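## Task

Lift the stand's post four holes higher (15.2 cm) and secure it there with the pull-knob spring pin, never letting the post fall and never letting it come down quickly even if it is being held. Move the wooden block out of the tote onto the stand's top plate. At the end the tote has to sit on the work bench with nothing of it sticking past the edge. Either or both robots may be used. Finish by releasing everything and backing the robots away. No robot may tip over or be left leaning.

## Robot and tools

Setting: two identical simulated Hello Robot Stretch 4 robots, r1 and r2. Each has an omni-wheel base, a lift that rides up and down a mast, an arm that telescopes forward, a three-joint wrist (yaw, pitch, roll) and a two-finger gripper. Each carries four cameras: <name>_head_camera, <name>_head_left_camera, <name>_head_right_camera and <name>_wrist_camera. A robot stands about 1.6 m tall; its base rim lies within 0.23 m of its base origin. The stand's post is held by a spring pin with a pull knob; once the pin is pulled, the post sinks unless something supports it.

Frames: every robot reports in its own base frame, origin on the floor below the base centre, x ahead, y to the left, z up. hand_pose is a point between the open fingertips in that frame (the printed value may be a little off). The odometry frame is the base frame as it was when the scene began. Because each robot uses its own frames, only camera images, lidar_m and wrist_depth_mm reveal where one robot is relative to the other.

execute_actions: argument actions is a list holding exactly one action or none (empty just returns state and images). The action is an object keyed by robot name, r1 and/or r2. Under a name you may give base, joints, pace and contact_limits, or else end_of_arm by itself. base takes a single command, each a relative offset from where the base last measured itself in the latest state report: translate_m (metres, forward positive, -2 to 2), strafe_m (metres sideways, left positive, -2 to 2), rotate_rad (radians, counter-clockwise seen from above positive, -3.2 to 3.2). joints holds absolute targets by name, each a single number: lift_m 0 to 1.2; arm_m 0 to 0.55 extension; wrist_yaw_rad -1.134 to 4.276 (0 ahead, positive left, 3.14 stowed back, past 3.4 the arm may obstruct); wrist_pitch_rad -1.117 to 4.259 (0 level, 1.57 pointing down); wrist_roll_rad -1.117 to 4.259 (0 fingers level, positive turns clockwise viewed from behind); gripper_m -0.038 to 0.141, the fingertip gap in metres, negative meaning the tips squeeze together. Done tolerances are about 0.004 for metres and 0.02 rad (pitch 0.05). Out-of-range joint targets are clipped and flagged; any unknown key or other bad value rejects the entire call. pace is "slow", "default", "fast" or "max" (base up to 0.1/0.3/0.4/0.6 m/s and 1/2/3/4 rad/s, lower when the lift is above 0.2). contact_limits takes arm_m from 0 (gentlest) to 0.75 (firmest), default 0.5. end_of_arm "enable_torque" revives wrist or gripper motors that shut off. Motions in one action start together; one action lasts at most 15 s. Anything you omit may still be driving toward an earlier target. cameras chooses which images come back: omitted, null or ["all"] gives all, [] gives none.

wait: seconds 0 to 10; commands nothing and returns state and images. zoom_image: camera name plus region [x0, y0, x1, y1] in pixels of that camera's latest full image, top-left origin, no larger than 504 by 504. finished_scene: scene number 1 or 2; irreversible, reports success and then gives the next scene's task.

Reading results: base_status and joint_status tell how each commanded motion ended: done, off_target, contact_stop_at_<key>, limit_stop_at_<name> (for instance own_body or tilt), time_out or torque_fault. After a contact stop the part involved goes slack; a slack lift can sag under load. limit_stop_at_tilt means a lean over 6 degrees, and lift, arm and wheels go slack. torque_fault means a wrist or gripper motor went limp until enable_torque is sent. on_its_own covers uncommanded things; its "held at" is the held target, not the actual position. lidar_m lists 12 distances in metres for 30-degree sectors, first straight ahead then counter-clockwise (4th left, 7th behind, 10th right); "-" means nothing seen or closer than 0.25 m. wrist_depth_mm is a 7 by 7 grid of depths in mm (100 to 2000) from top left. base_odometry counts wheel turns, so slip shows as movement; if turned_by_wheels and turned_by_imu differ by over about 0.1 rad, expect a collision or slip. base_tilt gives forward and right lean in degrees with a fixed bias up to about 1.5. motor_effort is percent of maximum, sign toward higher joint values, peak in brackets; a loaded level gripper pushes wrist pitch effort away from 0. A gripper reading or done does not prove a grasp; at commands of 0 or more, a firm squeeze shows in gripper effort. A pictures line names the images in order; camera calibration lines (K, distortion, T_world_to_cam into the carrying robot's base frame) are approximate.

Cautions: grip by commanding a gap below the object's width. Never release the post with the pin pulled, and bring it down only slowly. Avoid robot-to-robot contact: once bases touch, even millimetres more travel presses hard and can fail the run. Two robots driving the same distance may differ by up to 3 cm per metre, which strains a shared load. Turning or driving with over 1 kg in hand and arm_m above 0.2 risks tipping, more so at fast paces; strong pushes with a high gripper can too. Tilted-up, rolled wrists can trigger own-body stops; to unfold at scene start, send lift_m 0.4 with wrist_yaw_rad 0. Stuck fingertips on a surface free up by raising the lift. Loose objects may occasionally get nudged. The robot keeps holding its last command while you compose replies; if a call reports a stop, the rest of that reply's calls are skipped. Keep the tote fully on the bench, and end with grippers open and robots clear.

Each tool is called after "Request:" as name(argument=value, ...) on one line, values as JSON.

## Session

Request:
execute_actions(actions=[])

Scene clock: 0.00 s.
r1.base_odometry: x=+0.000 y=+0.000 heading=+0.000 (m, m, rad; r1's odometry frame)
r1.turned_by_wheels: +0.000 (rad since the last result)
r1.turned_by_imu: +0.000 (rad since the last result)
r1.base_tilt: forward=-1.1 right=+0.2 (deg)
r1.lidar_m: 1.40 0.89 0.79 0.81 0.99 1.92 3.29 1.99 3.96 1.27 1.49 5.48
r1.base_status: not commanded
r1.joint_positions: lift_m=+0.184 arm_m=+0.000 wrist_yaw_rad=+3.081 wrist_pitch_rad=+0.016 wrist_roll_rad=+0.007 gripper_m=+0.057
r1.joint_status: not commanded
r1.motor_effort: lift_m=+20 arm_m=+0 wrist_yaw_rad=-1 wrist_pitch_rad=-6 wrist_roll_rad=-3 gripper_m=-1 wheel_0=+1 wheel_1=-1 wheel_2=+0 (%)
r1.hand_pose: x=-0.1114 y=+0.1047 z=+0.3575 quat_wxyz=(+0.030, -0.008, +0.004, +1.000) (m; r1's base frame)
r1.wrist_depth_mm: - 143 - - - - - / - 125 - - - - - / 104 135 200 - - - - / 122 143 - - - - - / - - - - - - 1921 / 1430 1397 198 1366 200 1336 1308 / 946 917 931 136 991 842 891
r2.base_odometry: x=+0.000 y=+0.000 heading=+0.000 (m, m, rad; r2's odometry frame)
r2.turned_by_wheels: +0.000 (rad since the last result)
r2.turned_by_imu: +0.000 (rad since the last result)
r2.base_tilt: forward=-1.1 right=-0.6 (deg)
r2.lidar_m: 1.75 0.99 0.84 0.85 0.99 1.72 3.38 3.94 3.87 1.17 1.34 3.38
r2.base_status: not commanded
r2.joint_positions: lift_m=+0.148 arm_m=+0.003 wrist_yaw_rad=+3.065 wrist_pitch_rad=+0.020 wrist_roll_rad=-0.008 gripper_m=+0.057
r2.joint_status: not commanded
r2.motor_effort: lift_m=+18 arm_m=-1 wrist_yaw_rad=+0 wrist_pitch_rad=-7 wrist_roll_rad=+0 gripper_m=-1 wheel_0=+0 wheel_1=+0 wheel_2=-1 (%)
r2.hand_pose: x=-0.1075 y=+0.1092 z=+0.3209 quat_wxyz=(+0.038, -0.010, -0.003, +0.999) (m; r2's base frame)
r2.wrist_depth_mm: - 148 - - - - 1808 / - 132 254 - - - 1756 / - 120 162 - - - 1708 / - 137 205 - - - 1708 / 217 - - - - - 1661 / 1042 1366 1138 1397 217 1430 1366 / 831 904 831 160 891 854 931
pictures: r1_head_camera, r1_head_left_camera, r1_head_right_camera, r1_wrist_camera, r2_head_camera, r2_head_left_camera, r2_head_right_camera, r2_wrist_camera
camera_calibration (this result's frames):
r1_wrist_camera: T_world_to_cam=[[0.0517022, 0.997594, -0.0461765, -0.0768373], [0.0422237, -0.0483806, -0.997936, 0.41744], [-0.99777, 0.0496457, -0.0446235, 0.123811], [0, 0, 0, 1]] pos_world=[0.109882, 0.0907018, 0.418556]
r2_wrist_camera: T_world_to_cam=[[0.0379689, 0.999101, 0.0188771, -0.101248], [0.00313366, 0.0187716, -0.999819, 0.384205], [-0.999274, 0.0380211, -0.0024181, 0.118049], [0, 0, 0, 1]] pos_world=[0.120604, 0.0894569, 0.386332]
Images, in order (width x height): r1_head_camera 420x560, r1_head_left_camera 420x672, r1_head_right_camera 420x672, r1_wrist_camera 616x392, r2_head_camera 420x560, r2_head_left_camera 420x672, r2_head_right_camera 420x672, r2_wrist_camera 616x392.

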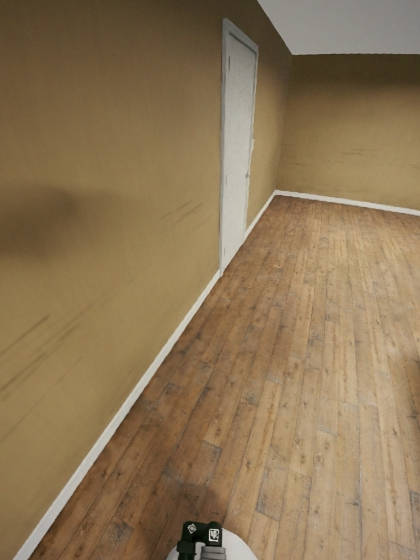

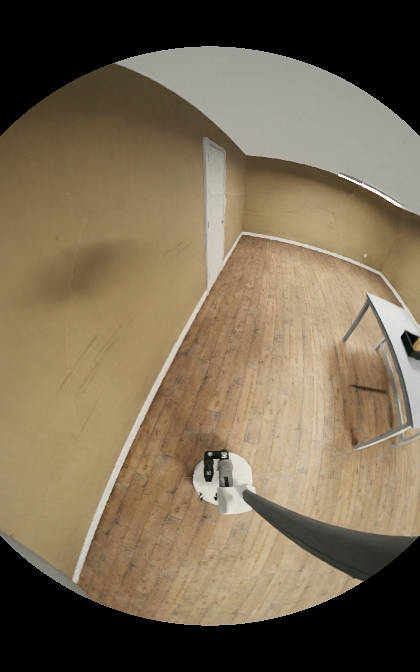

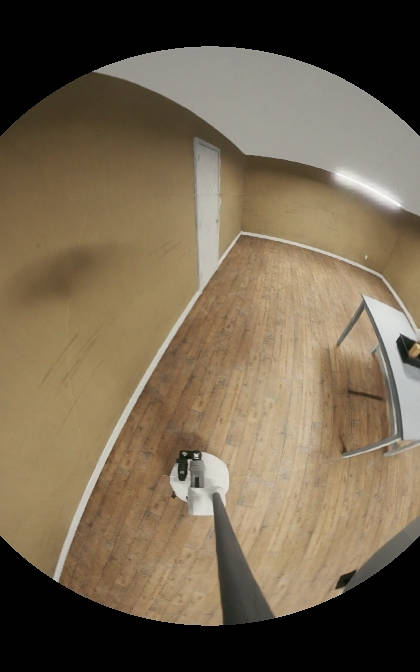

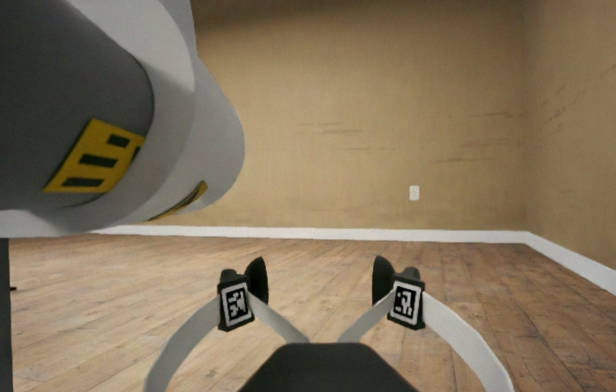

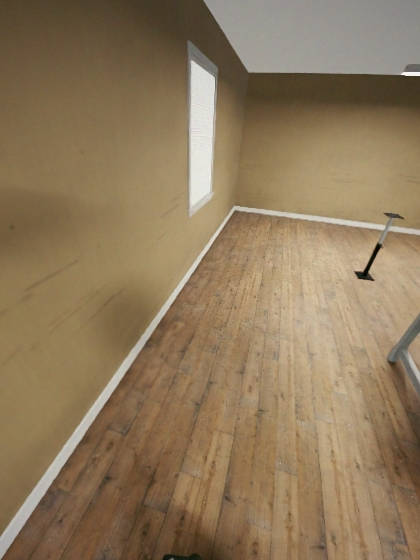

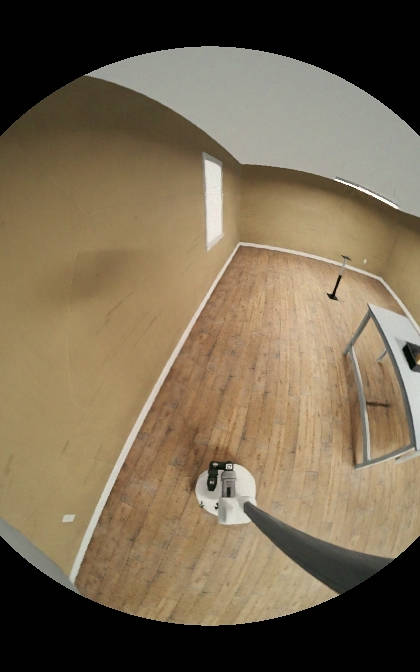

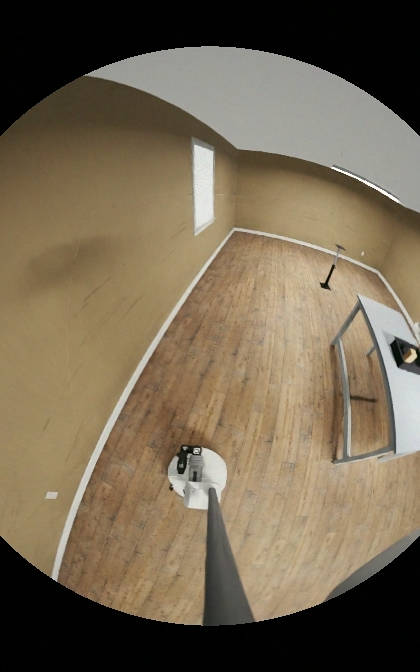

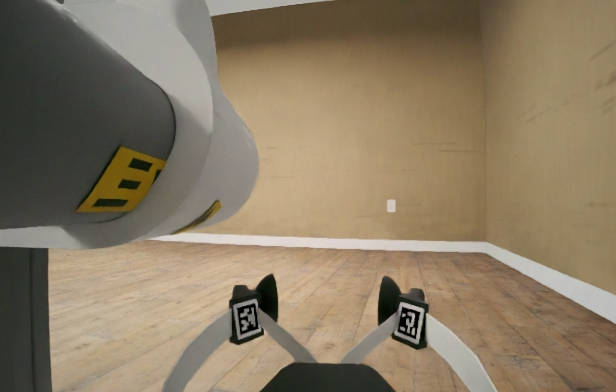

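Request:
zoom_image(camera="r2_head_camera", region=[340, 200, 420, 290])

Request:
zoom_image(camera="r1_head_right_camera", region=[300, 280, 420, 620])

Request:
zoom_image(camera="r2_head_right_camera", region=[300, 230, 420, 480])

Region (340, 200, 420, 290) of r2_head_camera's 420x560 image, scaled by 5.600, with more detail than that image has.

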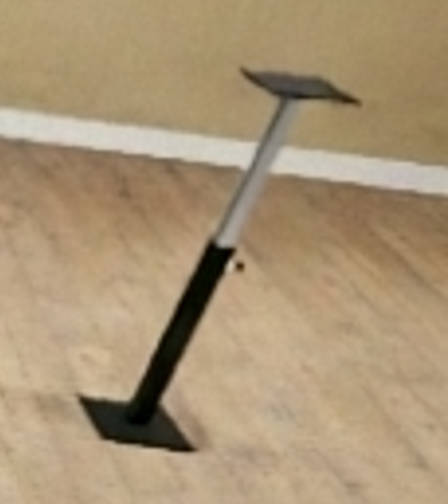

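Region (300, 280, 420, 620) of r1_head_right_camera's 420x672 image, scaled by 1.482, with more detail than that image has; it fills the left 178 columns of this view, and the rest is white.

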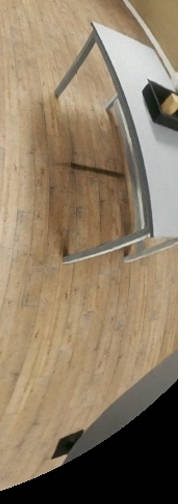

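Region (300, 230, 420, 480) of r2_head_right_camera's 420x672 image, scaled by 2.016, with more detail than that image has; it fills the left 242 columns of this view, and the rest is white.

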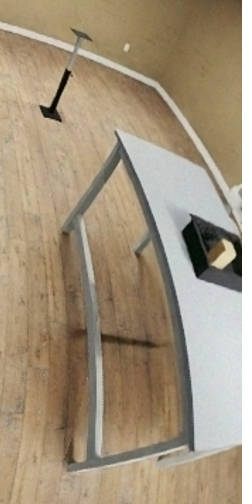

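Request:
zoom_image(camera="r2_head_right_camera", region=[370, 320, 420, 390])

Request:
zoom_image(camera="r1_head_right_camera", region=[370, 315, 420, 385])

Region (370, 320, 420, 390) of r2_head_right_camera's 420x672 image, scaled by 7.200, with more detail than that image has; it fills the left 360 columns of this view, and the rest is white.

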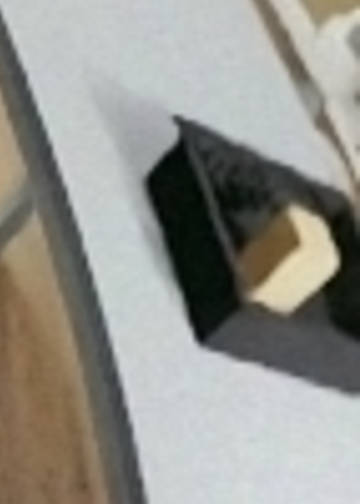

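Region (370, 315, 420, 385) of r1_head_right_camera's 420x672 image, scaled by 7.200, with more detail than that image has; it fills the left 360 columns of this view, and the rest is white.

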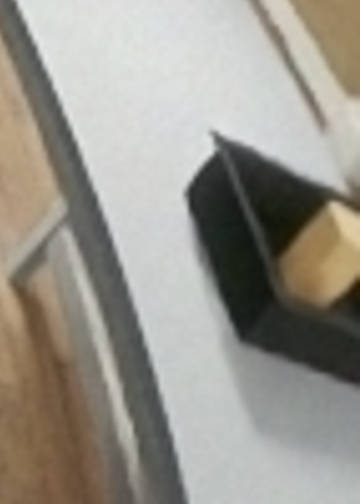

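Request:
execute_actions(actions=[{"r1": {"base": {"rotate_rad": -1.859}, "joints": {"lift_m": 0.4, "wrist_yaw_rad": 0}, "pace": "max"}, "r2": {"base": {"rotate_rad": -1.086}, "joints": {"lift_m": 0.42, "wrist_yaw_rad": 0}, "pace": "max"}}], cameras=["r1_head_camera", "r2_head_camera", "r1_head_right_camera"])

Scene clock: 114.77 s.
r1.base_odometry: x=+0.000 y=+0.000 heading=-1.859 (m, m, rad; r1's odometry frame)
r1.turned_by_wheels: -1.859 (rad since the last result)
r1.turned_by_imu: -1.842 (rad since the last result)
r1.base_tilt: forward=-1.1 right=+0.2 (deg)
r1.lidar_m: 1.25 1.26 1.86 2.42 1.07 0.81 0.79 0.85 1.24 3.26 3.45 1.96
r1.base_status: done
r1.joint_positions: lift_m=+0.400 arm_m=+0.000 wrist_yaw_rad=+0.001 wrist_pitch_rad=+0.016 wrist_roll_rad=+0.007 gripper_m=+0.057
r1.joint_status: all done
r1.motor_effort: lift_m=+21(26) arm_m=+0(0) wrist_yaw_rad=-3(11) wrist_pitch_rad=-6(6) wrist_roll_rad=-3(1) gripper_m=-3(3) wheel_0=+1(16) wheel_1=-1(14) wheel_2=-3(12) (%)
r1.hand_pose: x=+0.4598 y=-0.0872 z=+0.5735 quat_wxyz=(+1.000, +0.004, +0.008, +0.000) (m; r1's base frame)
r1.wrist_depth_mm: - - - - - - - / - - - - - - - / 1255 - - - - - - / - - - - - - - / - - - - - - - / 1921 1863 198 - 200 - 1921 / 1430 1366 1397 135 1464 1255 1336
r2.base_odometry: x=+0.000 y=+0.000 heading=-1.085 (m, m, rad; r2's odometry frame)
r2.turned_by_wheels: -1.085 (rad since the last result)
r2.turned_by_imu: -1.089 (rad since the last result)
r2.base_tilt: forward=-0.9 right=-0.6 (deg)
r2.lidar_m: 1.30 3.35 1.88 1.03 0.85 0.84 0.98 1.63 3.40 3.87 3.88 1.15
r2.base_status: done
r2.joint_positions: lift_m=+0.420 arm_m=+0.003 wrist_yaw_rad=+0.000 wrist_pitch_rad=+0.020 wrist_roll_rad=-0.008 gripper_m=+0.057
r2.joint_status: all done
r2.motor_effort: lift_m=+20(24) arm_m=-1(1) wrist_yaw_rad=-1(8) wrist_pitch_rad=-7(8) wrist_roll_rad=+0(1) gripper_m=-1(3) wheel_0=+2(11) wheel_1=+3(13) wheel_2=+2(12) (%)
r2.hand_pose: x=+0.4619 y=-0.0873 z=+0.5923 quat_wxyz=(+1.000, -0.004, +0.010, +0.000) (m; r2's base frame)
r2.wrist_depth_mm: - - - - - - - / - - - - - - - / - - - - - - - / - - - - 1205 991 809 / - - - - - - - / - - 1808 - 218 - - / 1499 1464 1397 160 1138 1430 1336
pictures: r1_head_camera, r1_head_right_camera, r2_head_camera
Images, in order (width x height): r1_head_camera 420x560, r1_head_right_camera 420x672, r2_head_camera 420x560.

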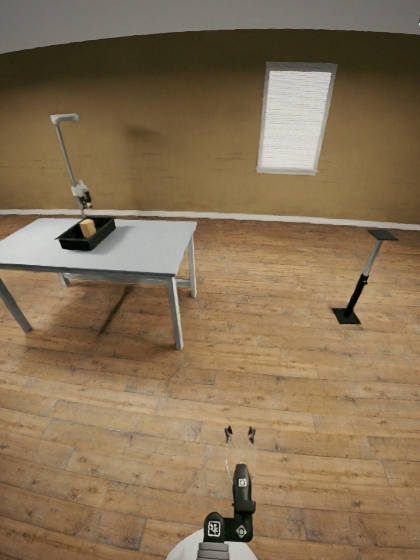

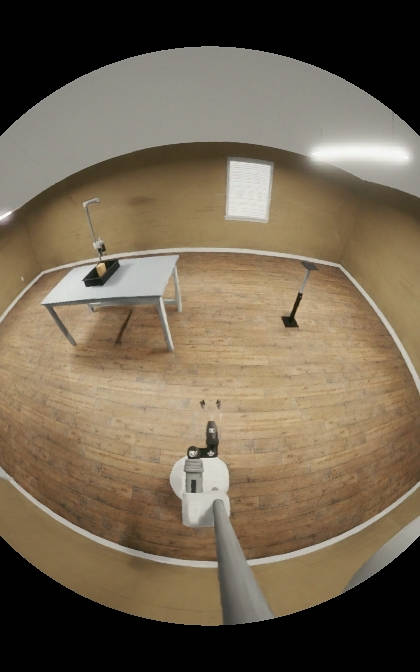

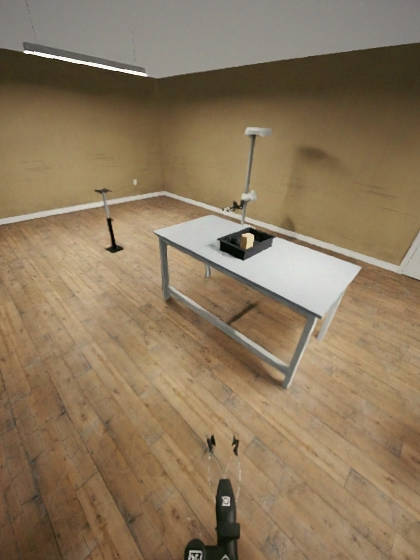

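Request:
zoom_image(camera="r2_head_camera", region=[200, 210, 300, 280])

Request:
zoom_image(camera="r1_head_camera", region=[320, 215, 420, 335])

Region (200, 210, 300, 280) of r2_head_camera's 420x560 image, scaled by 5.040, with more detail than that image has; it fills the top 353 rows of this view, and the rest is white.

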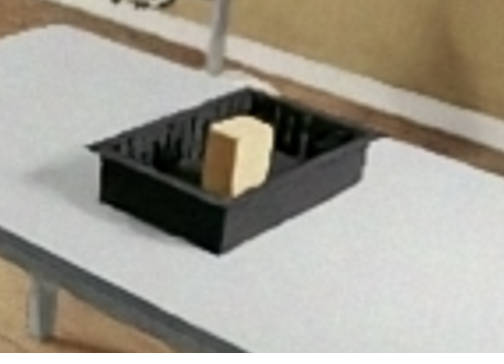

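Region (320, 215, 420, 335) of r1_head_camera's 420x560 image, scaled by 4.200, with more detail than that image has.

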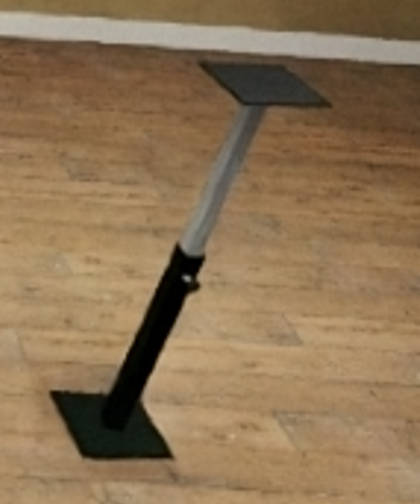

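Request:
execute_actions(actions=[{"r1": {"base": {"strafe_m": -1.09}, "joints": {"lift_m": 0.297, "gripper_m": 0.05}, "pace": "max"}, "r2": {"base": {"translate_m": 1.10}, "joints": {"lift_m": 0.905, "wrist_yaw_rad": -0.85, "wrist_pitch_rad": 0.6, "arm_m": 0.08, "gripper_m": 0.09}, "pace": "max"}}], cameras=["r1_head_camera", "r2_head_camera", "r2_wrist_camera"])

Scene clock: 148.60 s.
r1.base_odometry: x=-1.045 y=+0.310 heading=-1.859 (m, m, rad; r1's odometry frame)
r1.turned_by_wheels: +0.000 (rad since the last result)
r1.turned_by_imu: -0.002 (rad since the last result)
r1.base_tilt: forward=-1.1 right=+0.2 (deg)
r1.lidar_m: 1.58 1.95 1.82 2.72 1.17 0.89 0.86 0.92 1.37 2.17 2.33 3.32
r1.base_status: done
r1.joint_positions: lift_m=+0.297 arm_m=+0.000 wrist_yaw_rad=+0.000 wrist_pitch_rad=+0.016 wrist_roll_rad=+0.007 gripper_m=+0.050
r1.joint_status: all done
r1.motor_effort: lift_m=+20(21) arm_m=+0(0) wrist_yaw_rad=-1(1) wrist_pitch_rad=-6(6) wrist_roll_rad=-1(2) gripper_m=-5(4) wheel_0=+2(17) wheel_1=+1(17) wheel_2=-1(3) (%)
r1.hand_pose: x=+0.4598 y=-0.0873 z=+0.4705 quat_wxyz=(+1.000, +0.004, +0.008, +0.000) (m; r1's base frame)
r1.wrist_depth_mm: - - - - - - - / - - - - - - - / - - - - - - - / - - - - - - - / - - - - - - - / 1756 1756 196 1537 194 1661 1661 / 1160 1118 1182 136 1229 1025 1160
r2.base_odometry: x=+0.513 y=-0.973 heading=-1.085 (m, m, rad; r2's odometry frame)
r2.turned_by_wheels: +0.000 (rad since the last result)
r2.turned_by_imu: +0.002 (rad since the last result)
r2.base_tilt: forward=-1.1 right=-0.6 (deg)
r2.lidar_m: 0.42 0.63 3.59 1.98 1.66 1.66 1.88 3.17 4.16 0.37 0.32 0.32
r2.base_status: done
r2.joint_positions: lift_m=+0.905 arm_m=+0.079 wrist_yaw_rad=-0.850 wrist_pitch_rad=+0.602 wrist_roll_rad=-0.008 gripper_m=+0.090
r2.joint_status: all done
r2.motor_effort: lift_m=+20(23) arm_m=+4(3) wrist_yaw_rad=-1(3) wrist_pitch_rad=-6(6) wrist_roll_rad=+1(0) gripper_m=-2(6) wheel_0=+0(10) wheel_1=+2(13) wheel_2=+0(18) (%)
r2.hand_pose: x=+0.3414 y=-0.2363 z=+0.9197 quat_wxyz=(+0.871, +0.119, +0.272, -0.393) (m; r2's base frame)
r2.wrist_depth_mm: - - - - - - - / - - - - - - - / - 778 683 842 842 842 - / 654 530 492 634 640 627 640 / 415 492 488 521 512 508 504 / 353 353 219 433 415 421 418 / 373 373 364 156 359 353 366
pictures: r1_head_camera, r2_head_camera, r2_wrist_camera
camera_calibration (this result's frames):
r2_wrist_camera: T_world_to_cam=[[-0.722451, -0.691401, -0.00540628, 0.0980884], [-0.37786, 0.401353, -0.834348, 1.05635], [0.579039, -0.600733, -0.551211, 0.396075], [0, 0, 0, 1]] pos_world=[0.240673, -0.118215, 1.10021]
Images, in order (width x height): r1_head_camera 420x560, r2_head_camera 420x560, r2_wrist_camera 616x392.

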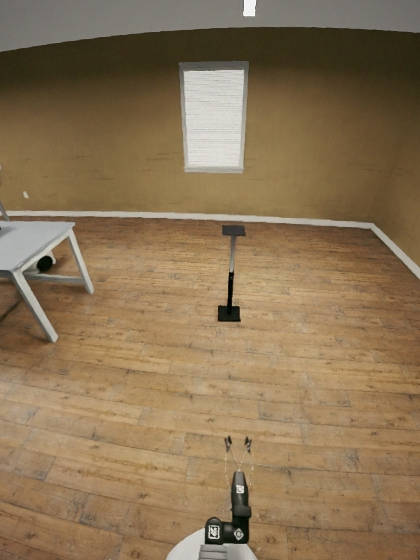

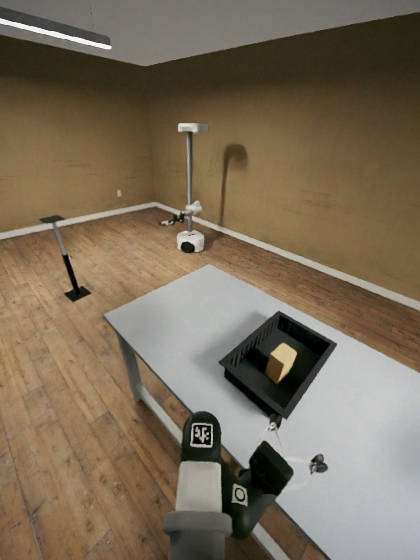

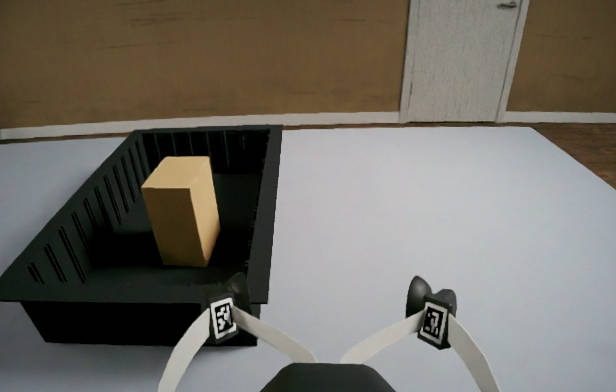

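Request:
zoom_image(camera="r2_wrist_camera", region=[100, 120, 300, 300])

Request:
zoom_image(camera="r1_head_camera", region=[195, 215, 265, 330])

Region (100, 120, 300, 300) of r2_wrist_camera's 616x392 image, scaled by 2.520; it fills the top 454 rows of this view, and the rest is white.

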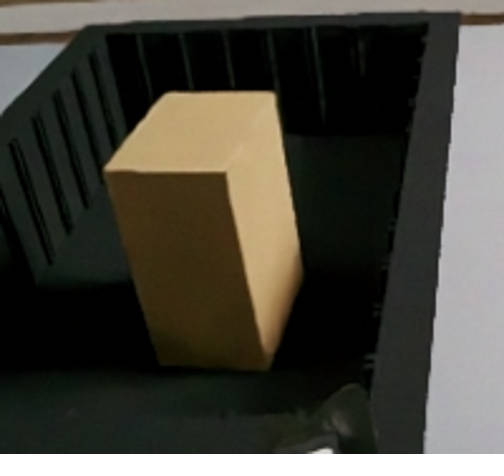

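Region (195, 215, 265, 330) of r1_head_camera's 420x560 image, scaled by 4.383, with more detail than that image has; it fills the left 307 columns of this view, and the rest is white.

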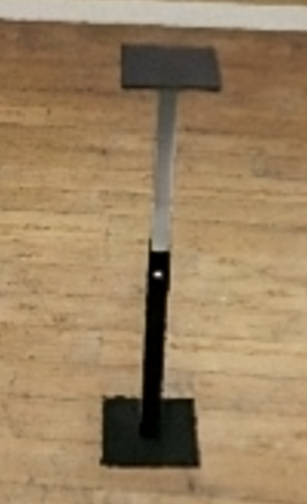

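Request:
execute_actions(actions=[{"r1": {"base": {"strafe_m": -0.019}, "pace": "fast"}, "r2": {"base": {"strafe_m": -0.057}, "joints": {"arm_m": 0.374, "wrist_yaw_rad": -0.86}, "pace": "max"}}], cameras=["r2_head_camera", "r2_wrist_camera", "r1_wrist_camera"])

Scene clock: 172.43 s.
r1.base_odometry: x=-1.063 y=+0.315 heading=-1.859 (m, m, rad; r1's odometry frame)
r1.turned_by_wheels: +0.000 (rad since the last result)
r1.turned_by_imu: -0.001 (rad since the last result)
r1.base_tilt: forward=-1.1 right=+0.2 (deg)
r1.lidar_m: 1.59 1.96 1.84 2.74 1.18 0.89 0.87 0.92 1.36 2.16 2.27 3.30
r1.base_status: done
r1.joint_positions: lift_m=+0.297 arm_m=+0.000 wrist_yaw_rad=+0.000 wrist_pitch_rad=+0.016 wrist_roll_rad=+0.007 gripper_m=+0.050
r1.joint_status: not commanded
r1.motor_effort: lift_m=+20(20) arm_m=+0(0) wrist_yaw_rad=-2(2) wrist_pitch_rad=-6(6) wrist_roll_rad=+0(1) gripper_m=-4(6) wheel_0=+2(15) wheel_1=-1(11) wheel_2=+0(2) (%)
r1.hand_pose: x=+0.4598 y=-0.0873 z=+0.4705 quat_wxyz=(+1.000, +0.004, +0.008, +0.000) (m; r1's base frame)
r1.wrist_depth_mm: - - - - - - - / - - - - - - - / - - - - - - - / - - - - - - - / - - - - - - - / 1661 1756 196 1537 194 1661 1618 / 1182 1138 1160 136 1205 1042 1138
r2.base_odometry: x=+0.463 y=-0.999 heading=-1.086 (m, m, rad; r2's odometry frame)
r2.turned_by_wheels: +0.000 (rad since the last result)
r2.turned_by_imu: +0.000 (rad since the last result)
r2.base_tilt: forward=-1.1 right=-0.6 (deg)
r2.lidar_m: 0.33 0.55 3.68 2.03 1.69 1.69 1.94 3.23 4.11 0.35 0.29 0.28
r2.base_status: done
r2.joint_positions: lift_m=+0.905 arm_m=+0.373 wrist_yaw_rad=-0.860 wrist_pitch_rad=+0.602 wrist_roll_rad=-0.008 gripper_m=+0.090
r2.joint_status: all done
r2.motor_effort: lift_m=+20(20) arm_m=+4(5) wrist_yaw_rad=-1(5) wrist_pitch_rad=-6(6) wrist_roll_rad=+1(2) gripper_m=-1(1) wheel_0=+0(10) wheel_1=-5(14) wheel_2=+0(0) (%)
r2.hand_pose: x=+0.6331 y=-0.2372 z=+0.9197 quat_wxyz=(+0.869, +0.120, +0.271, -0.397) (m; r2's base frame)
r2.wrist_depth_mm: - - - - - - - / - - - - - - - / - - - - - - - / 647 647 640 640 597 627 634 / 508 500 473 477 469 508 500 / 424 399 219 273 397 418 415 / 373 286 359 156 334 310 364
pictures: r1_wrist_camera, r2_head_camera, r2_wrist_camera
camera_calibration (this result's frames):
r1_wrist_camera: T_world_to_cam=[[0.00897485, -0.998893, -0.0461743, -0.0643], [-0.0450614, 0.0457252, -0.997937, 0.545196], [0.998944, 0.011037, -0.0446011, -0.21318], [0, 0, 0, 1]] pos_world=[0.238099, -0.0868052, 0.531595]
r2_wrist_camera: T_world_to_cam=[[-0.729139, -0.684344, -0.00540407, 0.314115], [-0.373914, 0.404978, -0.834375, 1.16531], [0.573188, -0.606355, -0.551171, 0.228987], [0, 0, 0, 1]] pos_world=[0.533509, -0.118117, 1.10022]
Images, in order (width x height): r1_wrist_camera 616x392, r2_head_camera 420x560, r2_wrist_camera 616x392.

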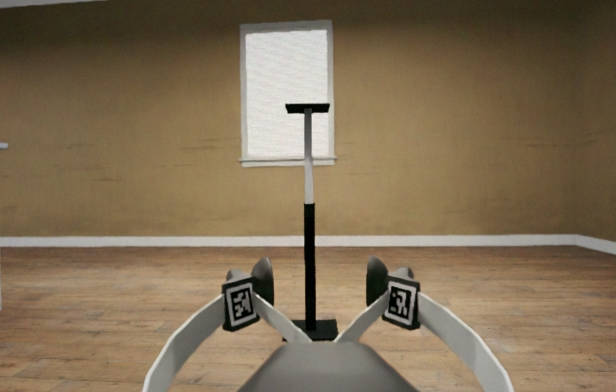

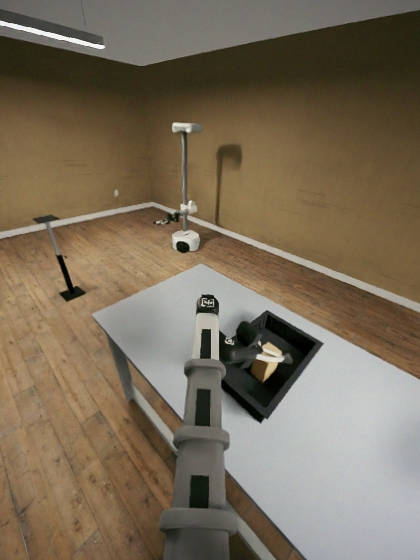

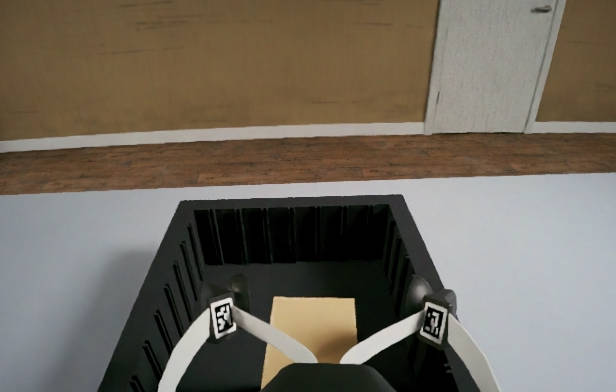

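Request:
execute_actions(actions=[{"r2": {"joints": {"arm_m": 0.385, "lift_m": 0.828}, "pace": "fast"}, "r1": {"base": {"translate_m": 0.08}, "pace": "max"}}], cameras=["r2_wrist_camera"])

Scene clock: 189.40 s.
r1.base_odometry: x=-1.086 y=+0.239 heading=-1.858 (m, m, rad; r1's odometry frame)
r1.turned_by_wheels: +0.001 (rad since the last result)
r1.turned_by_imu: +0.000 (rad since the last result)
r1.base_tilt: forward=-1.1 right=+0.2 (deg)
r1.lidar_m: 1.50 1.97 1.80 3.00 1.30 0.97 0.94 1.01 1.49 2.17 2.30 3.32
r1.base_status: done
r1.joint_positions: lift_m=+0.297 arm_m=+0.000 wrist_yaw_rad=+0.000 wrist_pitch_rad=+0.016 wrist_roll_rad=+0.007 gripper_m=+0.050
r1.joint_status: not commanded
r1.motor_effort: lift_m=+20(20) arm_m=-1(0) wrist_yaw_rad=-1(2) wrist_pitch_rad=-6(6) wrist_roll_rad=+0(2) gripper_m=-4(3) wheel_0=+3(12) wheel_1=+4(10) wheel_2=+1(15) (%)
r1.hand_pose: x=+0.4598 y=-0.0873 z=+0.4705 quat_wxyz=(+1.000, +0.004, +0.008, +0.000) (m; r1's base frame)
r1.wrist_depth_mm: - - - - - - - / - - - - - - - / - - - - - - - / - - - - - - - / - - - - - - - / 1756 1708 196 1618 195 1661 1618 / 1205 1138 1182 137 1205 1042 1138
r2.base_odometry: x=+0.463 y=-0.999 heading=-1.086 (m, m, rad; r2's odometry frame)
r2.turned_by_wheels: +0.000 (rad since the last result)
r2.turned_by_imu: +0.000 (rad since the last result)
r2.base_tilt: forward=-1.0 right=-0.6 (deg)
r2.lidar_m: 0.35 0.55 3.68 2.02 1.70 1.70 1.95 3.25 4.11 0.36 0.28 0.28
r2.base_status: not commanded
r2.joint_positions: lift_m=+0.828 arm_m=+0.384 wrist_yaw_rad=-0.860 wrist_pitch_rad=+0.602 wrist_roll_rad=-0.008 gripper_m=+0.090
r2.joint_status: all done
r2.motor_effort: lift_m=+15(18) arm_m=+4(5) wrist_yaw_rad=-1(2) wrist_pitch_rad=-6(6) wrist_roll_rad=-1(2) gripper_m=-3(1) wheel_0=+0(0) wheel_1=-5(5) wheel_2=+0(0) (%)
r2.hand_pose: x=+0.6440 y=-0.2372 z=+0.8431 quat_wxyz=(+0.869, +0.120, +0.271, -0.397) (m; r2's base frame)
r2.wrist_depth_mm: - - - - - - - / - - - - - - - / - - - - - - - / 500 477 421 424 421 484 484 / 397 285 394 209 342 285 384 / 325 251 219 175 186 220 320 / 189 232 279 158 230 193 186
pictures: r2_wrist_camera
camera_calibration (this result's frames):
r2_wrist_camera: T_world_to_cam=[[-0.729334, -0.684137, -0.00540847, 0.321801], [-0.373853, 0.405147, -0.83432, 1.10541], [0.57298, -0.606476, -0.551254, 0.180692], [0, 0, 0, 1]] pos_world=[0.54443, -0.118115, 1.02362]
Images, in order (width x height): r2_wrist_camera 616x392.

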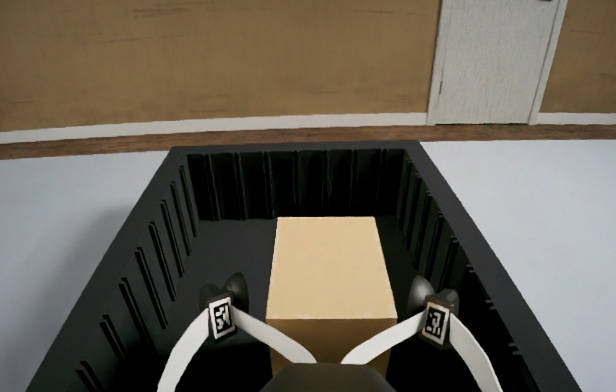

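Request:
execute_actions(actions=[{"r2": {"joints": {"gripper_m": 0.015}}, "r1": {"base": {"translate_m": 0.16}, "pace": "max"}}], cameras=["r2_wrist_camera"])

Request:
execute_actions(actions=[{"r2": {"joints": {"lift_m": 0.945}, "pace": "fast"}, "r1": {"base": {"translate_m": 0.10}, "pace": "max"}}], cameras=["r2_wrist_camera", "r2_head_camera", "r2_head_left_camera", "r1_wrist_camera"])

Scene clock: 193.90 s.
r1.base_odometry: x=-1.131 y=+0.085 heading=-1.858 (m, m, rad; r1's odometry frame)
r1.turned_by_wheels: +0.001 (rad since the last result)
r1.turned_by_imu: +0.000 (rad since the last result)
r1.base_tilt: forward=-1.1 right=+0.3 (deg)
r1.lidar_m: 1.36 1.96 1.70 3.37 1.49 1.14 1.11 1.18 1.72 2.17 2.30 3.33
r1.base_status: done
r1.joint_positions: lift_m=+0.297 arm_m=+0.000 wrist_yaw_rad=+0.000 wrist_pitch_rad=+0.016 wrist_roll_rad=+0.007 gripper_m=+0.050
r1.joint_status: not commanded
r1.motor_effort: lift_m=+20(20) arm_m=+0(1) wrist_yaw_rad=-1(1) wrist_pitch_rad=-6(6) wrist_roll_rad=-2(1) gripper_m=-2(5) wheel_0=+2(13) wheel_1=+3(9) wheel_2=+2(14) (%)
r1.hand_pose: x=+0.4598 y=-0.0874 z=+0.4705 quat_wxyz=(+1.000, +0.004, +0.008, +0.000) (m; r1's base frame)
r1.wrist_depth_mm: - - - - - - - / - - - - - - - / - - - - - - - / - - - - - - - / - - - - - - - / 1708 1756 196 1576 194 1661 1661 / 1182 1160 1182 136 1205 1060 1118
r2.base_odometry: x=+0.463 y=-0.999 heading=-1.086 (m, m, rad; r2's odometry frame)
r2.turned_by_wheels: +0.000 (rad since the last result)
r2.turned_by_imu: +0.000 (rad since the last result)
r2.base_tilt: forward=-1.1 right=-0.6 (deg)
r2.lidar_m: 0.34 0.55 3.66 2.01 1.71 1.70 1.94 3.24 4.10 0.35 0.29 0.28
r2.base_status: not commanded
r2.joint_positions: lift_m=+0.828 arm_m=+0.384 wrist_yaw_rad=-0.860 wrist_pitch_rad=+0.604 wrist_roll_rad=-0.008 gripper_m=+0.015
r2.joint_status: all done
r2.motor_effort: lift_m=+15(16) arm_m=+4(4) wrist_yaw_rad=+0(1) wrist_pitch_rad=-12(13) wrist_roll_rad=+3(1) gripper_m=-19(20) wheel_0=+0(0) wheel_1=-5(5) wheel_2=+0(0) (%)
r2.hand_pose: x=+0.6438 y=-0.2370 z=+0.8426 quat_wxyz=(+0.868, +0.121, +0.272, -0.397) (m; r2's base frame)
r2.wrist_depth_mm: - - - - - - - / - - - - - - - / - - - 421 418 640 634 / 496 466 424 424 418 480 480 / 394 281 392 197 320 282 387 / 325 250 215 165 176 220 320 / 187 213 270 159 177 184 -
pictures: r2_wrist_camera
camera_calibration (this result's frames):
r2_wrist_camera: T_world_to_cam=[[-0.729391, -0.684075, -0.00550146, 0.321936], [-0.375014, 0.406557, -0.833112, 1.10483], [0.572148, -0.605602, -0.553076, 0.182969], [0, 0, 0, 1]] pos_world=[0.544459, -0.118142, 1.02342]
Images, in order (width x height): r2_wrist_camera 616x392.

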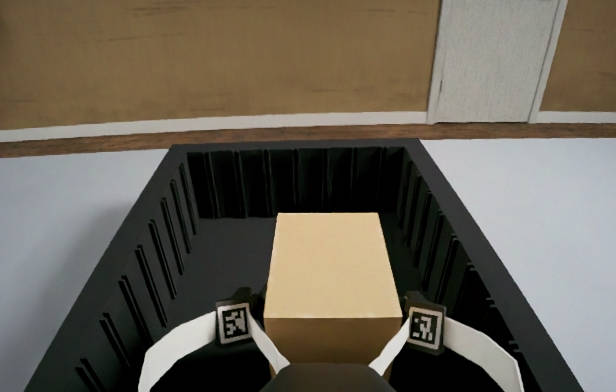

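Scene clock: 195.17 s.
r1.base_odometry: x=-1.159 y=-0.010 heading=-1.857 (m, m, rad; r1's odometry frame)
r1.turned_by_wheels: +0.001 (rad since the last result)
r1.turned_by_imu: +0.000 (rad since the last result)
r1.base_tilt: forward=-1.1 right=+0.3 (deg)
r1.lidar_m: 1.24 1.90 1.65 3.70 1.62 1.24 1.20 1.28 1.85 2.18 2.31 3.34
r1.base_status: done
r1.joint_positions: lift_m=+0.297 arm_m=+0.000 wrist_yaw_rad=+0.000 wrist_pitch_rad=+0.016 wrist_roll_rad=+0.007 gripper_m=+0.050
r1.joint_status: not commanded
r1.motor_effort: lift_m=+20(20) arm_m=-1(1) wrist_yaw_rad=-2(1) wrist_pitch_rad=-7(5) wrist_roll_rad=-3(5) gripper_m=-4(5) wheel_0=+3(12) wheel_1=+3(9) wheel_2=+1(11) (%)
r1.hand_pose: x=+0.4598 y=-0.0874 z=+0.4705 quat_wxyz=(+1.000, +0.004, +0.008, +0.000) (m; r1's base frame)
r1.wrist_depth_mm: - - - - - - - / - - - - - - - / - - - - - - - / - - - - - - - / - - - - - - - / 1708 1708 196 1576 195 1708 1661 / 1182 1160 1160 136 1255 1042 1118
r2.base_odometry: x=+0.463 y=-0.999 heading=-1.086 (m, m, rad; r2's odometry frame)
r2.turned_by_wheels: +0.000 (rad since the last result)
r2.turned_by_imu: +0.000 (rad since the last result)
r2.base_tilt: forward=-1.1 right=-0.6 (deg)
r2.lidar_m: 0.34 0.55 3.69 2.02 1.70 1.69 1.92 3.24 4.11 0.35 0.29 0.29
r2.base_status: not commanded
r2.joint_positions: lift_m=+0.945 arm_m=+0.384 wrist_yaw_rad=-0.860 wrist_pitch_rad=+0.604 wrist_roll_rad=-0.008 gripper_m=+0.015
r2.joint_status: all done
r2.motor_effort: lift_m=+22(23) arm_m=+4(4) wrist_yaw_rad=+1(1) wrist_pitch_rad=-12(14) wrist_roll_rad=+0(0) gripper_m=-18(19) wheel_0=+0(0) wheel_1=-5(5) wheel_2=+0(0) (%)
r2.hand_pose: x=+0.6438 y=-0.2370 z=+0.9590 quat_wxyz=(+0.868, +0.121, +0.272, -0.397) (m; r2's base frame)
r2.wrist_depth_mm: - - - - - - - / - - - - - - - / - - - - - - - / - - - - - 707 699 / 574 574 473 198 418 564 559 / 473 477 215 164 176 473 462 / 413 397 394 160 177 298 407
pictures: r1_wrist_camera, r2_head_camera, r2_head_left_camera, r2_wrist_camera
camera_calibration (this result's frames):
r1_wrist_camera: T_world_to_cam=[[0.0089505, -0.998893, -0.0461743, -0.0642959], [-0.0450603, 0.0457263, -0.997937, 0.545196], [0.998944, 0.0110127, -0.0446011, -0.21318], [0, 0, 0, 1]] pos_world=[0.238097, -0.0868068, 0.531595]
r2_wrist_camera: T_world_to_cam=[[-0.729391, -0.684075, -0.00550305, 0.322582], [-0.375036, 0.406582, -0.83309, 1.20185], [0.572133, -0.605585, -0.55311, 0.247425], [0, 0, 0, 1]] pos_world=[0.544464, -0.118143, 1.13987]
Images, in order (width x height): r1_wrist_camera 616x392, r2_head_camera 420x560, r2_head_left_camera 420x672, r2_wrist_camera 616x392.

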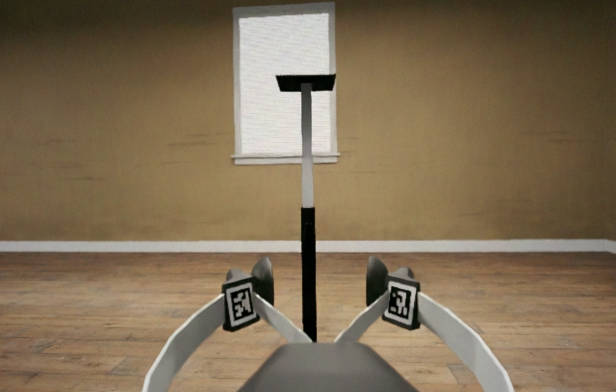

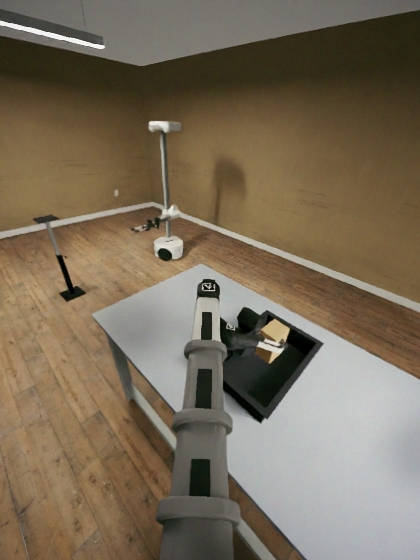

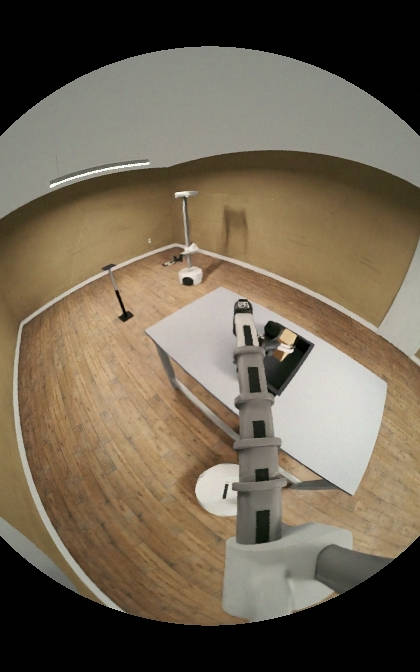

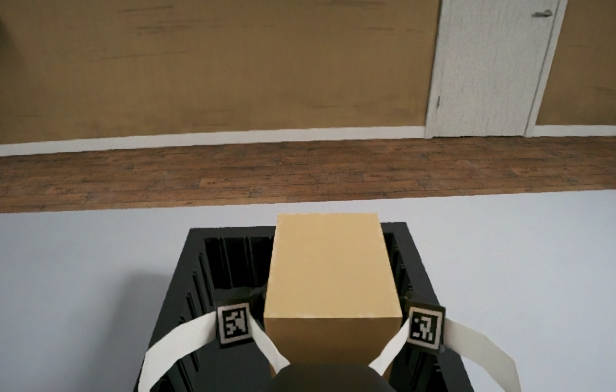

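Request:
execute_actions(actions=[])

Scene clock: 206.23 s.
r1.base_odometry: x=-1.159 y=-0.010 heading=-1.857 (m, m, rad; r1's odometry frame)
r1.turned_by_wheels: +0.000 (rad since the last result)
r1.turned_by_imu: -0.001 (rad since the last result)
r1.base_tilt: forward=-1.1 right=+0.2 (deg)
r1.lidar_m: 1.25 1.94 1.65 3.70 1.63 1.24 1.21 1.29 1.88 2.18 2.31 3.35
r1.base_status: done
r1.joint_positions: lift_m=+0.297 arm_m=+0.000 wrist_yaw_rad=+0.000 wrist_pitch_rad=+0.016 wrist_roll_rad=+0.007 gripper_m=+0.050
r1.joint_status: not commanded
r1.motor_effort: lift_m=+20(20) arm_m=+0(1) wrist_yaw_rad=-1(1) wrist_pitch_rad=-6(5) wrist_roll_rad=-2(5) gripper_m=-3(5) wheel_0=+3(12) wheel_1=+3(9) wheel_2=+1(11) (%)
r1.hand_pose: x=+0.4598 y=-0.0874 z=+0.4705 quat_wxyz=(+1.000, +0.004, +0.008, +0.000) (m; r1's base frame)
r1.wrist_depth_mm: - - - - - - - / - - - - - - - / - - - - - - - / - - - - - - - / - - - - - - - / 1756 1756 196 1576 195 1618 1618 / 1205 1138 1160 136 1205 1060 1138
r2.base_odometry: x=+0.463 y=-0.999 heading=-1.086 (m, m, rad; r2's odometry frame)
r2.turned_by_wheels: +0.000 (rad since the last result)
r2.turned_by_imu: +0.000 (rad since the last result)
r2.base_tilt: forward=-1.1 right=-0.6 (deg)
r2.lidar_m: 0.32 0.55 3.67 2.00 1.70 1.69 1.93 3.22 4.11 0.35 0.27 0.29
r2.base_status: not commanded
r2.joint_positions: lift_m=+0.945 arm_m=+0.384 wrist_yaw_rad=-0.860 wrist_pitch_rad=+0.604 wrist_roll_rad=-0.008 gripper_m=+0.015
r2.joint_status: all done
r2.motor_effort: lift_m=+22(23) arm_m=+4(4) wrist_yaw_rad=+0(1) wrist_pitch_rad=-13(14) wrist_roll_rad=+2(0) gripper_m=-20(19) wheel_0=+0(0) wheel_1=-5(5) wheel_2=-1(0) (%)
r2.hand_pose: x=+0.6438 y=-0.2370 z=+0.9590 quat_wxyz=(+0.868, +0.121, +0.272, -0.397) (m; r2's base frame)
r2.wrist_depth_mm: - - - - - - - / - - - - - - - / - - - - - - - / - - - - - 699 691 / 569 569 477 198 415 564 559 / 473 477 214 165 176 469 459 / 413 399 392 160 177 298 407
pictures: r1_head_camera, r1_head_left_camera, r1_head_right_camera, r1_wrist_camera, r2_head_camera, r2_head_left_camera, r2_head_right_camera, r2_wrist_camera
camera_calibration (this result's frames):
r1_wrist_camera: T_world_to_cam=[[0.00895048, -0.998893, -0.0461743, -0.0642958], [-0.0450602, 0.0457264, -0.997937, 0.545196], [0.998944, 0.0110126, -0.0446011, -0.21318], [0, 0, 0, 1]] pos_world=[0.238097, -0.0868068, 0.531595]
r2_wrist_camera: T_world_to_cam=[[-0.729391, -0.684075, -0.00550304, 0.322582], [-0.375036, 0.406582, -0.83309, 1.20185], [0.572133, -0.605585, -0.55311, 0.247424], [0, 0, 0, 1]] pos_world=[0.544465, -0.118143, 1.13987]
Images, in order (width x height): r1_head_camera 420x560, r1_head_left_camera 420x672, r1_head_right_camera 420x672, r1_wrist_camera 616x392, r2_head_camera 420x560, r2_head_left_camera 420x672, r2_head_right_camera 420x672, r2_wrist_camera 616x392.

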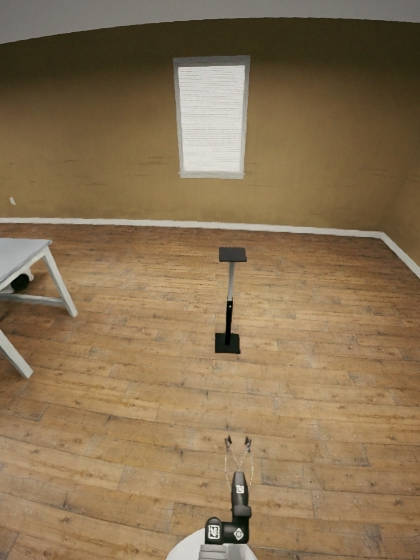

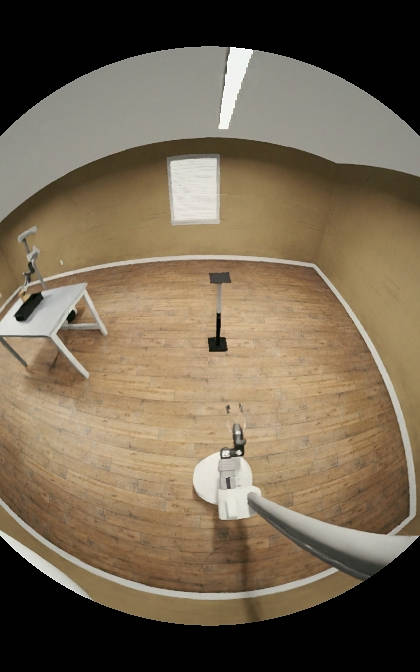

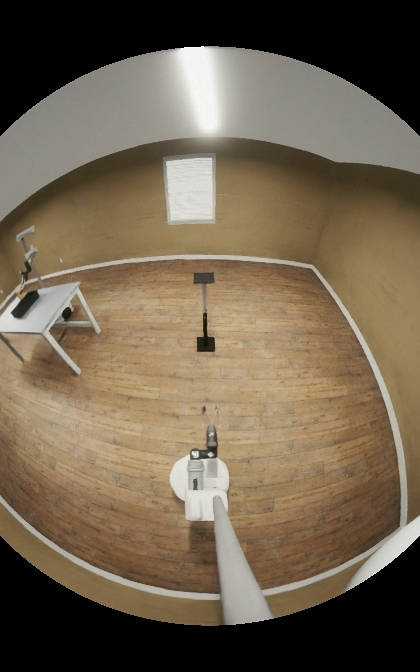

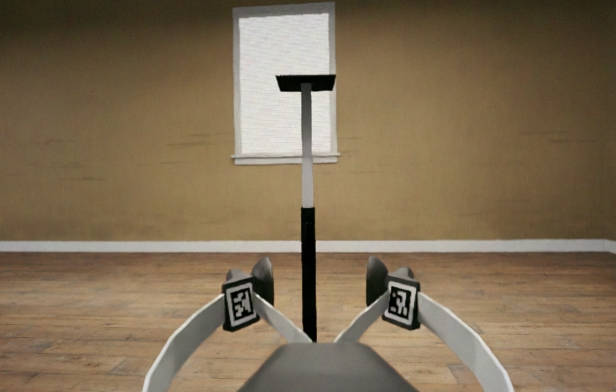

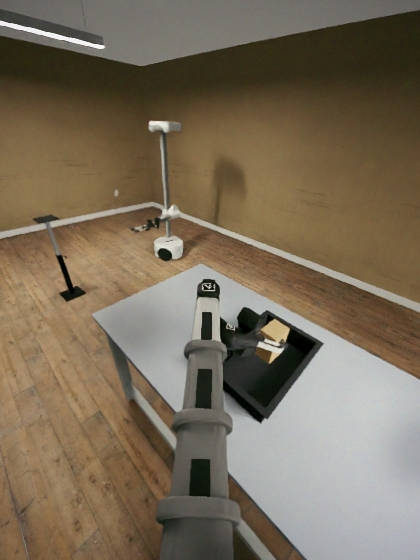

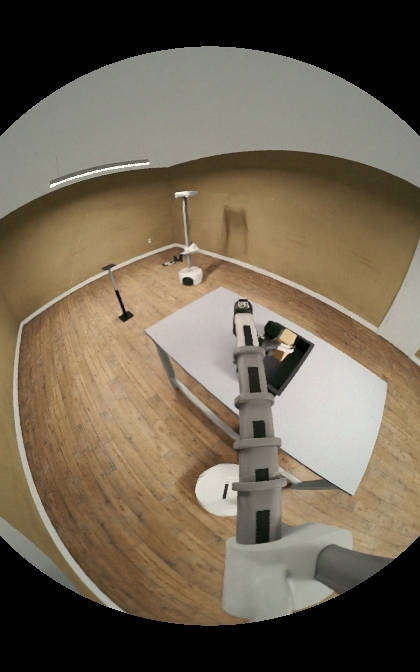

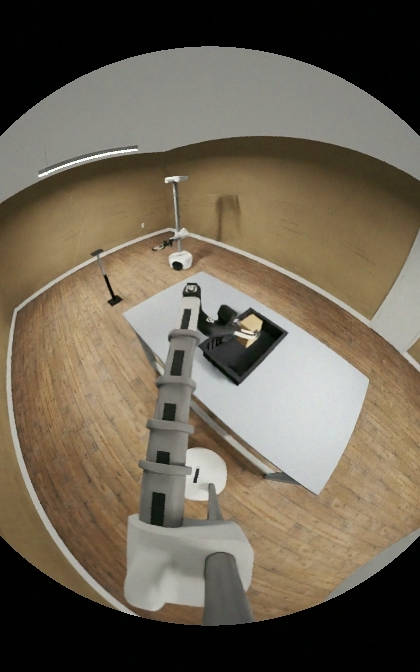

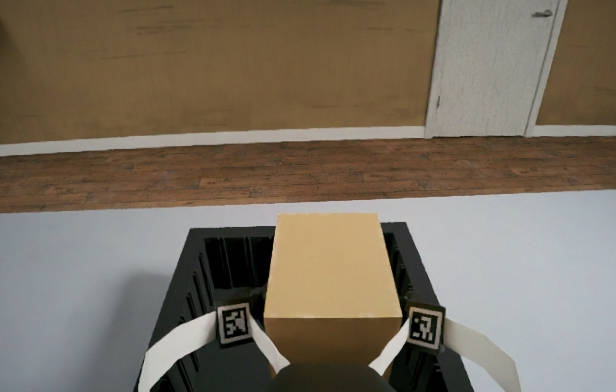

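Request:
zoom_image(camera="r2_head_camera", region=[0, 190, 210, 470])

Region (0, 190, 210, 470) of r2_head_camera's 420x560 image, scaled by 1.800, with more detail than that image has; it fills the left 378 columns of this view, and the rest is white.

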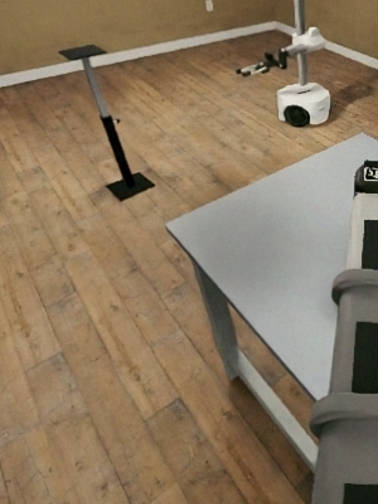

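Request:
execute_actions(actions=[{"r2": {"base": {"rotate_rad": 0.785}, "pace": "max"}}], cameras=["r2_head_camera"])

Scene clock: 256.60 s.
r1.base_odometry: x=-1.159 y=-0.010 heading=-1.857 (m, m, rad; r1's odometry frame)
r1.turned_by_wheels: +0.000 (rad since the last result)
r1.turned_by_imu: -0.001 (rad since the last result)
r1.base_tilt: forward=-1.1 right=+0.2 (deg)
r1.lidar_m: 1.24 1.90 1.66 3.70 1.61 1.25 1.20 1.30 1.90 2.18 2.32 3.33
r1.base_status: not commanded
r1.joint_positions: lift_m=+0.297 arm_m=+0.000 wrist_yaw_rad=+0.000 wrist_pitch_rad=+0.016 wrist_roll_rad=+0.007 gripper_m=+0.050
r1.joint_status: not commanded
r1.motor_effort: lift_m=+20(20) arm_m=+0(1) wrist_yaw_rad=+0(0) wrist_pitch_rad=-6(6) wrist_roll_rad=-3(2) gripper_m=-6(3) wheel_0=+3(3) wheel_1=+3(3) wheel_2=+1(1) (%)
r1.hand_pose: x=+0.4598 y=-0.0874 z=+0.4705 quat_wxyz=(+1.000, +0.004, +0.008, +0.000) (m; r1's base frame)
r1.wrist_depth_mm: - - - - - - - / - - - - - - - / - - - - - - - / - - - - - - - / - - - - - - - / 1708 1708 196 1576 195 1661 1618 / 1182 1118 1160 136 1229 1042 1118
r2.base_odometry: x=+0.463 y=-0.999 heading=-0.301 (m, m, rad; r2's odometry frame)
r2.turned_by_wheels: +0.784 (rad since the last result)
r2.turned_by_imu: +0.788 (rad since the last result)
r2.base_tilt: forward=-1.0 right=-0.7 (deg)
r2.lidar_m: 1.00 2.53 1.77 1.69 1.75 2.34 4.19 0.42 0.30 0.27 0.30 0.40
r2.base_status: done
r2.joint_positions: lift_m=+0.945 arm_m=+0.384 wrist_yaw_rad=-0.860 wrist_pitch_rad=+0.604 wrist_roll_rad=-0.008 gripper_m=+0.015
r2.joint_status: not commanded
r2.motor_effort: lift_m=+22(22) arm_m=+4(4) wrist_yaw_rad=-2(3) wrist_pitch_rad=-13(13) wrist_roll_rad=+1(1) gripper_m=-19(19) wheel_0=-2(11) wheel_1=-4(11) wheel_2=-4(13) (%)
r2.hand_pose: x=+0.6439 y=-0.2369 z=+0.9590 quat_wxyz=(+0.868, +0.121, +0.272, -0.397) (m; r2's base frame)
r2.wrist_depth_mm: - - - - - - - / - - - - - - - / - - - - 917 - - / - - - 715 715 699 699 / 1808 1708 574 198 525 569 564 / 1464 1430 216 165 176 469 466 / 1281 1229 750 160 177 384 404
pictures: r2_head_camera
Images, in order (width x height): r2_head_camera 420x560.

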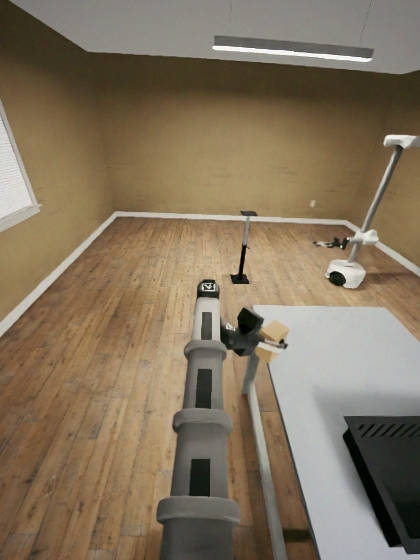

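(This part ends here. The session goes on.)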